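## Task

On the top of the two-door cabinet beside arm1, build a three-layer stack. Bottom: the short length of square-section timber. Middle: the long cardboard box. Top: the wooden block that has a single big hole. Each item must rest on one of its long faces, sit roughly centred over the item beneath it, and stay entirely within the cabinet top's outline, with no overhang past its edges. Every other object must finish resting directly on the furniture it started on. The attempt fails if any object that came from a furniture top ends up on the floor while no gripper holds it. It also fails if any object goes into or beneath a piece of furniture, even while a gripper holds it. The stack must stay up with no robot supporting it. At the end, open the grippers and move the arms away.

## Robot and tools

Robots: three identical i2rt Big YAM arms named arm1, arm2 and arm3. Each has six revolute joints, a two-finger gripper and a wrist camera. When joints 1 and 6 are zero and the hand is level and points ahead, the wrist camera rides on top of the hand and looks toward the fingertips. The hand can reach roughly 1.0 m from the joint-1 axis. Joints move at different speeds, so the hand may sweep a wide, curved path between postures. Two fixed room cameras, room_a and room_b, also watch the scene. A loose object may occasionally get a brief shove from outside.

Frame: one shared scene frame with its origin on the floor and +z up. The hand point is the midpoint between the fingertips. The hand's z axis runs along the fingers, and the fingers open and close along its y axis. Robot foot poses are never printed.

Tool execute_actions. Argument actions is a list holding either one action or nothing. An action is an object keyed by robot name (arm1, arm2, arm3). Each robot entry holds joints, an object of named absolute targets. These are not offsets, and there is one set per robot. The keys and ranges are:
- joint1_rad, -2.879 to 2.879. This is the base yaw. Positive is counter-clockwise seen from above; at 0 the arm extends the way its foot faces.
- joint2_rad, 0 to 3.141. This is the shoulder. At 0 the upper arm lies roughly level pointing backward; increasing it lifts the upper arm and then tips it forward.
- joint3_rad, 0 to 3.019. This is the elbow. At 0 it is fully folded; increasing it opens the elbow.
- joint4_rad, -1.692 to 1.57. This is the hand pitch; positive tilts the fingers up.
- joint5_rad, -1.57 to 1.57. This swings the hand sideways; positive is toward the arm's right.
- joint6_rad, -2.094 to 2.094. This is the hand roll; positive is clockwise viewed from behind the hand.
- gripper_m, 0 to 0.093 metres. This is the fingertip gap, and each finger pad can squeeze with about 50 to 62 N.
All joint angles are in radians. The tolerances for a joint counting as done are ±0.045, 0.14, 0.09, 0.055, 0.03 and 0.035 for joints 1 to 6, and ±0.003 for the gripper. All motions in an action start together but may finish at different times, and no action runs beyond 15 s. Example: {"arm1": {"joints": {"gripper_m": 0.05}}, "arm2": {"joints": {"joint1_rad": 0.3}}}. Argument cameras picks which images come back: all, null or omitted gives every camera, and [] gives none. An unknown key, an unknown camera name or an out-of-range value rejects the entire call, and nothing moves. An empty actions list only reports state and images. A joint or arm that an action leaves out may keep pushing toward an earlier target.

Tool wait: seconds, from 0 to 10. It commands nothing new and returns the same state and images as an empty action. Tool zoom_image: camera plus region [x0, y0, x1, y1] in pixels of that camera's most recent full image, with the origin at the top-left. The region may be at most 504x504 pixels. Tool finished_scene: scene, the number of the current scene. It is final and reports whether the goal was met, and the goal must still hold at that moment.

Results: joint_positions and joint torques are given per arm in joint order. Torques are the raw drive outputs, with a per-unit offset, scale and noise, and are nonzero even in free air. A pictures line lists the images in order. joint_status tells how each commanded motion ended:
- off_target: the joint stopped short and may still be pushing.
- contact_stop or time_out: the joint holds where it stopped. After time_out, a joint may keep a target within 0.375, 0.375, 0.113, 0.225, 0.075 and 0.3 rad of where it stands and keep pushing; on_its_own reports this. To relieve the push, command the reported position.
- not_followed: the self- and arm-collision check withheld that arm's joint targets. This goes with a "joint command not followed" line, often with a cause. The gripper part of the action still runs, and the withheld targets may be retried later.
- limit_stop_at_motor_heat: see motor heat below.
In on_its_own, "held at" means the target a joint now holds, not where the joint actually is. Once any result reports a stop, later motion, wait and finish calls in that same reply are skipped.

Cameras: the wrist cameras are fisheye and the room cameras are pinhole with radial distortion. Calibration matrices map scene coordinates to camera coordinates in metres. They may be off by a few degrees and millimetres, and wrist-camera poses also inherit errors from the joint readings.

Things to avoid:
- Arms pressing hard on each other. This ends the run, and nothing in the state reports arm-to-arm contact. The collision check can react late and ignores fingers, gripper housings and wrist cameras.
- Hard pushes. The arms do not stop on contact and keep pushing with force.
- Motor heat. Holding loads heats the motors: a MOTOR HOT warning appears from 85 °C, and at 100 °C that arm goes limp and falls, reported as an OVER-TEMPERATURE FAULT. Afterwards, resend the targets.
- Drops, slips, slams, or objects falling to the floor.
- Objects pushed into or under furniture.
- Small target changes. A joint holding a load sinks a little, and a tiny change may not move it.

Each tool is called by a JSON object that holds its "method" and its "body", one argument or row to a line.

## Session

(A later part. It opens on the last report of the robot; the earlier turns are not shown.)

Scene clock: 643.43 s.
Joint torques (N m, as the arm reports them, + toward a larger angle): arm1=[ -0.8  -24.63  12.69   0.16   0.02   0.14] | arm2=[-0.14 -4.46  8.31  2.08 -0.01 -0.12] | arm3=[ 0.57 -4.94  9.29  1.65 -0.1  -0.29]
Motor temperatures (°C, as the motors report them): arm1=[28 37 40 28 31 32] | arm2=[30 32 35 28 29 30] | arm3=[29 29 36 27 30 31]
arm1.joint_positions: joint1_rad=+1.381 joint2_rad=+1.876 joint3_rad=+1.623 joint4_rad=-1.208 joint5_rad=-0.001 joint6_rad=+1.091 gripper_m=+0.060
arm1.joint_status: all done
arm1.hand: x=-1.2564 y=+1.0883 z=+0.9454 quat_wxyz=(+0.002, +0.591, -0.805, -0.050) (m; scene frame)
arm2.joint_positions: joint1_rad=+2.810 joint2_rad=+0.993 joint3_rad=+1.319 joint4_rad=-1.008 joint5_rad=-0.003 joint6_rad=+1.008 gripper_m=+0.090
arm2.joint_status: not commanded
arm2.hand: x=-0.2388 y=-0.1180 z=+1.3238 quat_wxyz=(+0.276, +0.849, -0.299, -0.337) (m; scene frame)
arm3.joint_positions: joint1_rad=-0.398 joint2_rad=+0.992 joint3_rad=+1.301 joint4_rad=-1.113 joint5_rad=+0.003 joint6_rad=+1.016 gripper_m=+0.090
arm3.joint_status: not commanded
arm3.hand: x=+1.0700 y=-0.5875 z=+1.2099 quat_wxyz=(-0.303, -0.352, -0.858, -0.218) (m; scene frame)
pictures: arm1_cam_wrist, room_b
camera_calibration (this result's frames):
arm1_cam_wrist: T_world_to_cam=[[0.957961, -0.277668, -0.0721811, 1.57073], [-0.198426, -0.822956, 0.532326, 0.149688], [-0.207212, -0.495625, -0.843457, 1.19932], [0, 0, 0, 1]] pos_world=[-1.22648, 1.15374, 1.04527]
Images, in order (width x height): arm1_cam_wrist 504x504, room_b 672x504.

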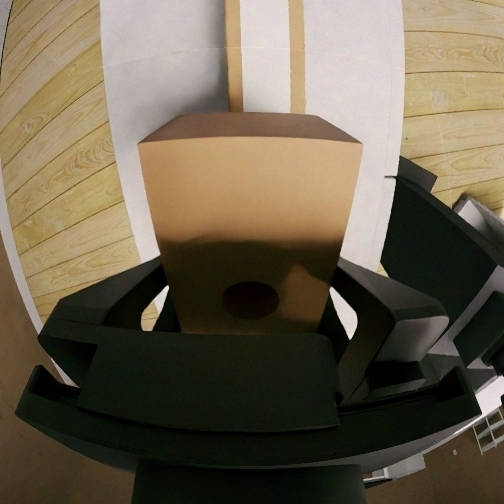

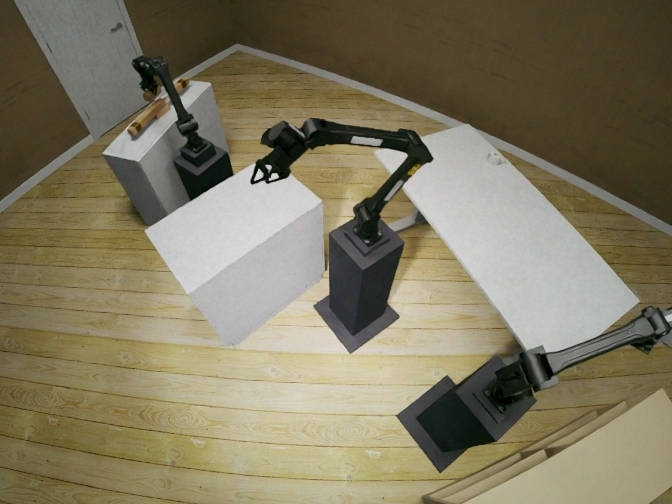

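{"method": "execute_actions", "body": {
  "actions": [
    {"arm1": {"joints": {"joint2_rad": 1.958, "joint3_rad": 1.64}}}
  ],
  "cameras": ["arm1_cam_wrist", "room_b"]
}}

Scene clock: 648.57 s.
Joint torques (N m, as the arm reports them, + toward a larger angle): arm1=[ -0.51 -23.78  10.14  -0.05   0.04   0.12] | arm2=[-0.62 -4.49  8.25  2.1   0.   -0.11] | arm3=[-0.21 -4.11  9.16  1.62 -0.09 -0.31]
Motor temperatures (°C, as the motors report them): arm1=[28 37 41 28 31 32] | arm2=[30 32 35 28 29 30] | arm3=[29 29 36 27 30 31]
arm1.joint_positions: joint1_rad=+1.380 joint2_rad=+1.972 joint3_rad=+1.625 joint4_rad=-1.207 joint5_rad=-0.001 joint6_rad=+1.093 gripper_m=+0.059
arm1.joint_status: all done
arm1.hand: x=-1.2539 y=+1.0876 z=+0.8910 quat_wxyz=(-0.005, +0.590, -0.807, -0.004) (m; scene frame)
arm2.joint_positions: joint1_rad=+2.810 joint2_rad=+0.993 joint3_rad=+1.319 joint4_rad=-1.008 joint5_rad=-0.003 joint6_rad=+1.008 gripper_m=+0.090
arm2.joint_status: not commanded
arm2.hand: x=-0.2388 y=-0.1180 z=+1.3238 quat_wxyz=(+0.276, +0.849, -0.299, -0.337) (m; scene frame)
arm3.joint_positions: joint1_rad=-0.398 joint2_rad=+0.992 joint3_rad=+1.301 joint4_rad=-1.113 joint5_rad=+0.003 joint6_rad=+1.016 gripper_m=+0.090
arm3.joint_status: not commanded
arm3.hand: x=+1.0700 y=-0.5875 z=+1.2099 quat_wxyz=(-0.303, -0.352, -0.858, -0.218) (m; scene frame)
pictures: arm1_cam_wrist, room_b
camera_calibration (this result's frames):
arm1_cam_wrist: T_world_to_cam=[[0.958854, -0.283752, 0.00916723, 1.49943], [-0.237923, -0.785531, 0.571256, 0.0536601], [-0.154894, -0.549932, -0.820721, 1.25799], [0, 0, 0, 1]] pos_world=[-1.23011, 1.15943, 0.98806]
Images, in order (width x height): arm1_cam_wrist 504x504, room_b 672x504.

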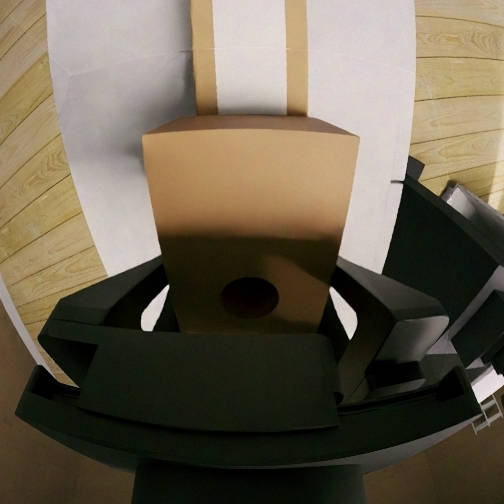

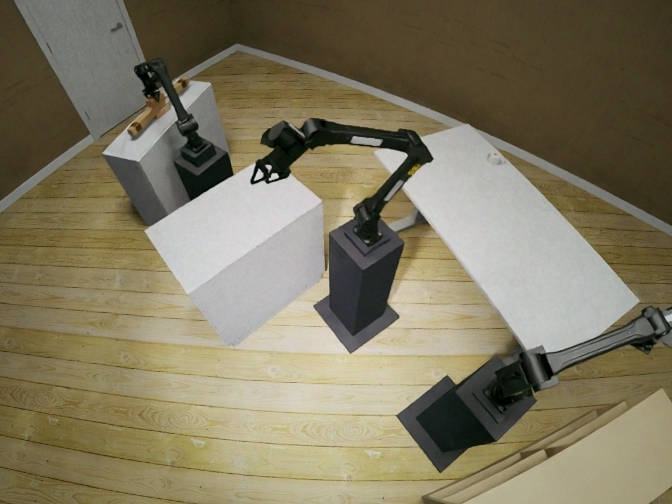

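{"method": "execute_actions", "body": {
  "actions": [
    {"arm1": {"joints": {"gripper_m": 0.088}}}
  ],
  "cameras": []
}}

{"method": "execute_actions", "body": {
  "actions": [
    {"arm1": {"joints": {"joint2_rad": 1.6}}}
  ],
  "cameras": ["arm1_cam_wrist", "room_b", "room_a"]
}}

Scene clock: 651.30 s.
Joint torques (N m, as the arm reports them, + toward a larger angle): arm1=[ -0.78 -23.71  10.21  -0.02   0.04   0.12] | arm2=[-0.47 -4.81  8.33  2.06 -0.03 -0.1 ] | arm3=[ 0.03 -4.19  9.3   1.84 -0.08 -0.28]
Motor temperatures (°C, as the motors report them): arm1=[28 37 41 28 31 32] | arm2=[30 32 35 28 29 30] | arm3=[29 29 36 27 30 31]
arm1.joint_positions: joint1_rad=+1.380 joint2_rad=+1.972 joint3_rad=+1.625 joint4_rad=-1.207 joint5_rad=-0.001 joint6_rad=+1.093 gripper_m=+0.088
arm1.joint_status: all done
arm1.hand: x=-1.2539 y=+1.0876 z=+0.8910 quat_wxyz=(-0.005, +0.590, -0.807, -0.004) (m; scene frame)
arm2.joint_positions: joint1_rad=+2.810 joint2_rad=+0.993 joint3_rad=+1.319 joint4_rad=-1.008 joint5_rad=-0.003 joint6_rad=+1.008 gripper_m=+0.090
arm2.joint_status: not commanded
arm2.hand: x=-0.2388 y=-0.1180 z=+1.3238 quat_wxyz=(+0.276, +0.849, -0.299, -0.337) (m; scene frame)
arm3.joint_positions: joint1_rad=-0.398 joint2_rad=+0.992 joint3_rad=+1.301 joint4_rad=-1.113 joint5_rad=+0.003 joint6_rad=+1.016 gripper_m=+0.090
arm3.joint_status: not commanded
arm3.hand: x=+1.0700 y=-0.5875 z=+1.2099 quat_wxyz=(-0.303, -0.352, -0.858, -0.218) (m; scene frame)
pictures: none
No camera images: the call's "cameras" was empty. Leave "cameras" out to get every camera's image.

Scene clock: 652.80 s.
Joint torques (N m, as the arm reports them, + toward a larger angle): arm1=[ -0.48 -19.65  11.5    0.54   0.03   0.08] | arm2=[ 0.14 -4.66  8.32  1.96  0.   -0.11] | arm3=[ 0.02 -4.79  9.36  1.64 -0.13 -0.28]
Motor temperatures (°C, as the motors report them): arm1=[28 37 41 28 31 32] | arm2=[30 32 35 28 29 30] | arm3=[29 29 36 27 30 31]
arm1.joint_positions: joint1_rad=+1.380 joint2_rad=+1.611 joint3_rad=+1.625 joint4_rad=-1.207 joint5_rad=-0.001 joint6_rad=+1.093 gripper_m=+0.088
arm1.joint_status: all done
arm1.hand: x=-1.2445 y=+1.0746 z=+1.0974 quat_wxyz=(+0.023, +0.581, -0.793, -0.181) (m; scene frame)
arm2.joint_positions: joint1_rad=+2.810 joint2_rad=+0.993 joint3_rad=+1.319 joint4_rad=-1.008 joint5_rad=-0.003 joint6_rad=+1.008 gripper_m=+0.090
arm2.joint_status: not commanded
arm2.hand: x=-0.2388 y=-0.1180 z=+1.3238 quat_wxyz=(+0.276, +0.849, -0.299, -0.337) (m; scene frame)
arm3.joint_positions: joint1_rad=-0.398 joint2_rad=+0.992 joint3_rad=+1.301 joint4_rad=-1.113 joint5_rad=+0.003 joint6_rad=+1.016 gripper_m=+0.090
arm3.joint_status: not commanded
arm3.hand: x=+1.0700 y=-0.5875 z=+1.2099 quat_wxyz=(-0.303, -0.352, -0.858, -0.218) (m; scene frame)
pictures: arm1_cam_wrist, room_a, room_b
camera_calibration (this result's frames):
arm1_cam_wrist: T_world_to_cam=[[0.922313, -0.241771, -0.301471, 1.73516], [-0.10921, -0.911388, 0.396793, 0.414664], [-0.370691, -0.333044, -0.866989, 0.970858], [0, 0, 0, 1]] pos_world=[-1.19518, 1.12077, 1.20029]
Images, in order (width x height): arm1_cam_wrist 504x504, room_a 672x504, room_b 672x504.

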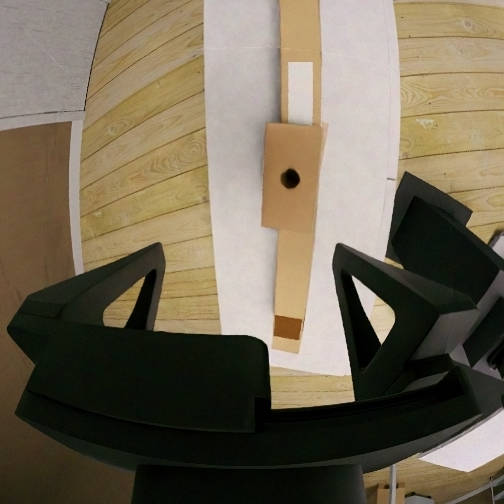

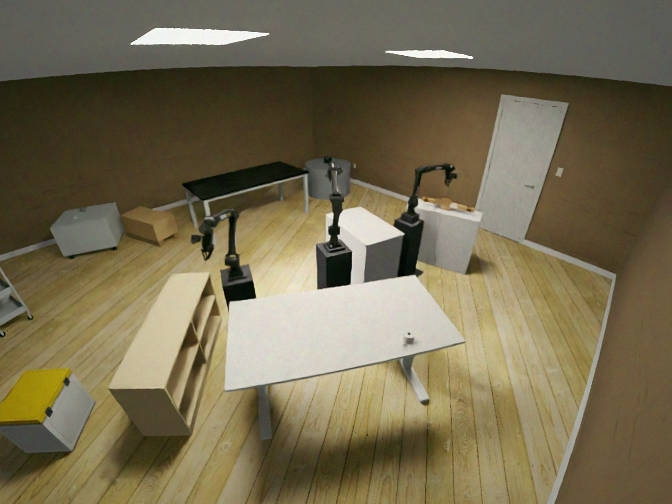

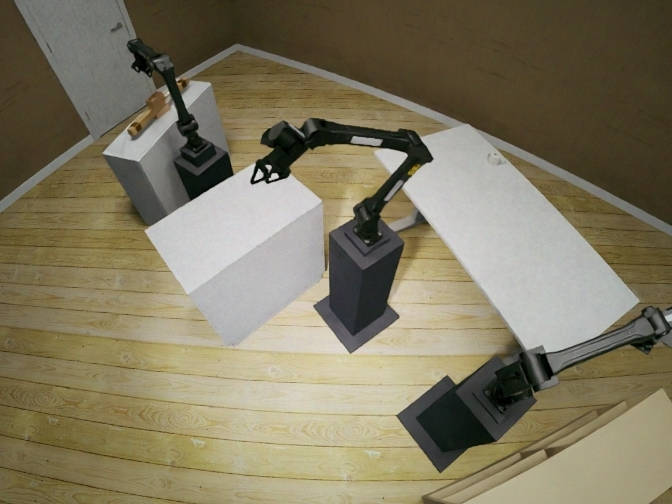

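{"method": "zoom_image", "body": {
  "camera": "room_a",
  "region": [400, 160, 500, 240]
}}

{"method": "zoom_image", "body": {
  "camera": "room_b",
  "region": [95, 50, 225, 170]
}}

Region (400, 160, 500, 240) of room_a's 672x504 image, scaled by 5.040, with more detail than that image has; it fills the top 403 rows of this view, and the rest is white.

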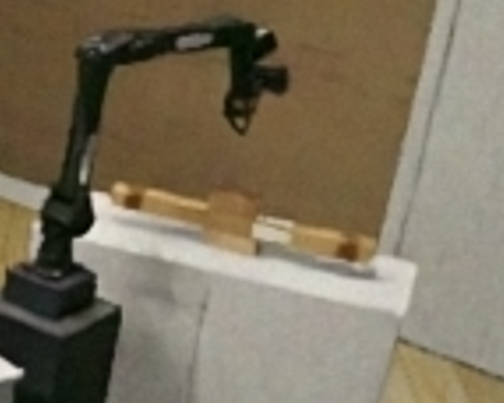

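Region (95, 50, 225, 170) of room_b's 672x504 image, scaled by 3.877, with more detail than that image has; it fills the top 465 rows of this view, and the rest is white.

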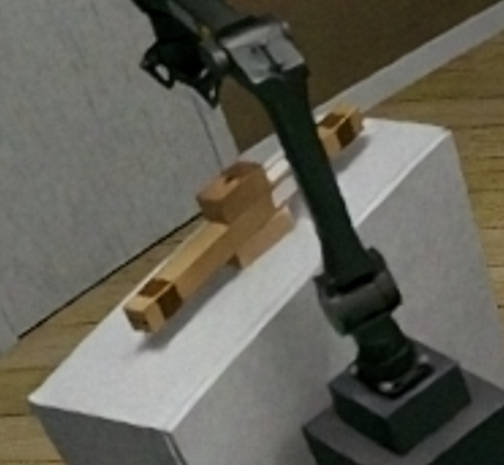

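{"method": "finished_scene", "body": {
  "scene": 1
}}

The scene is finished: the task was done.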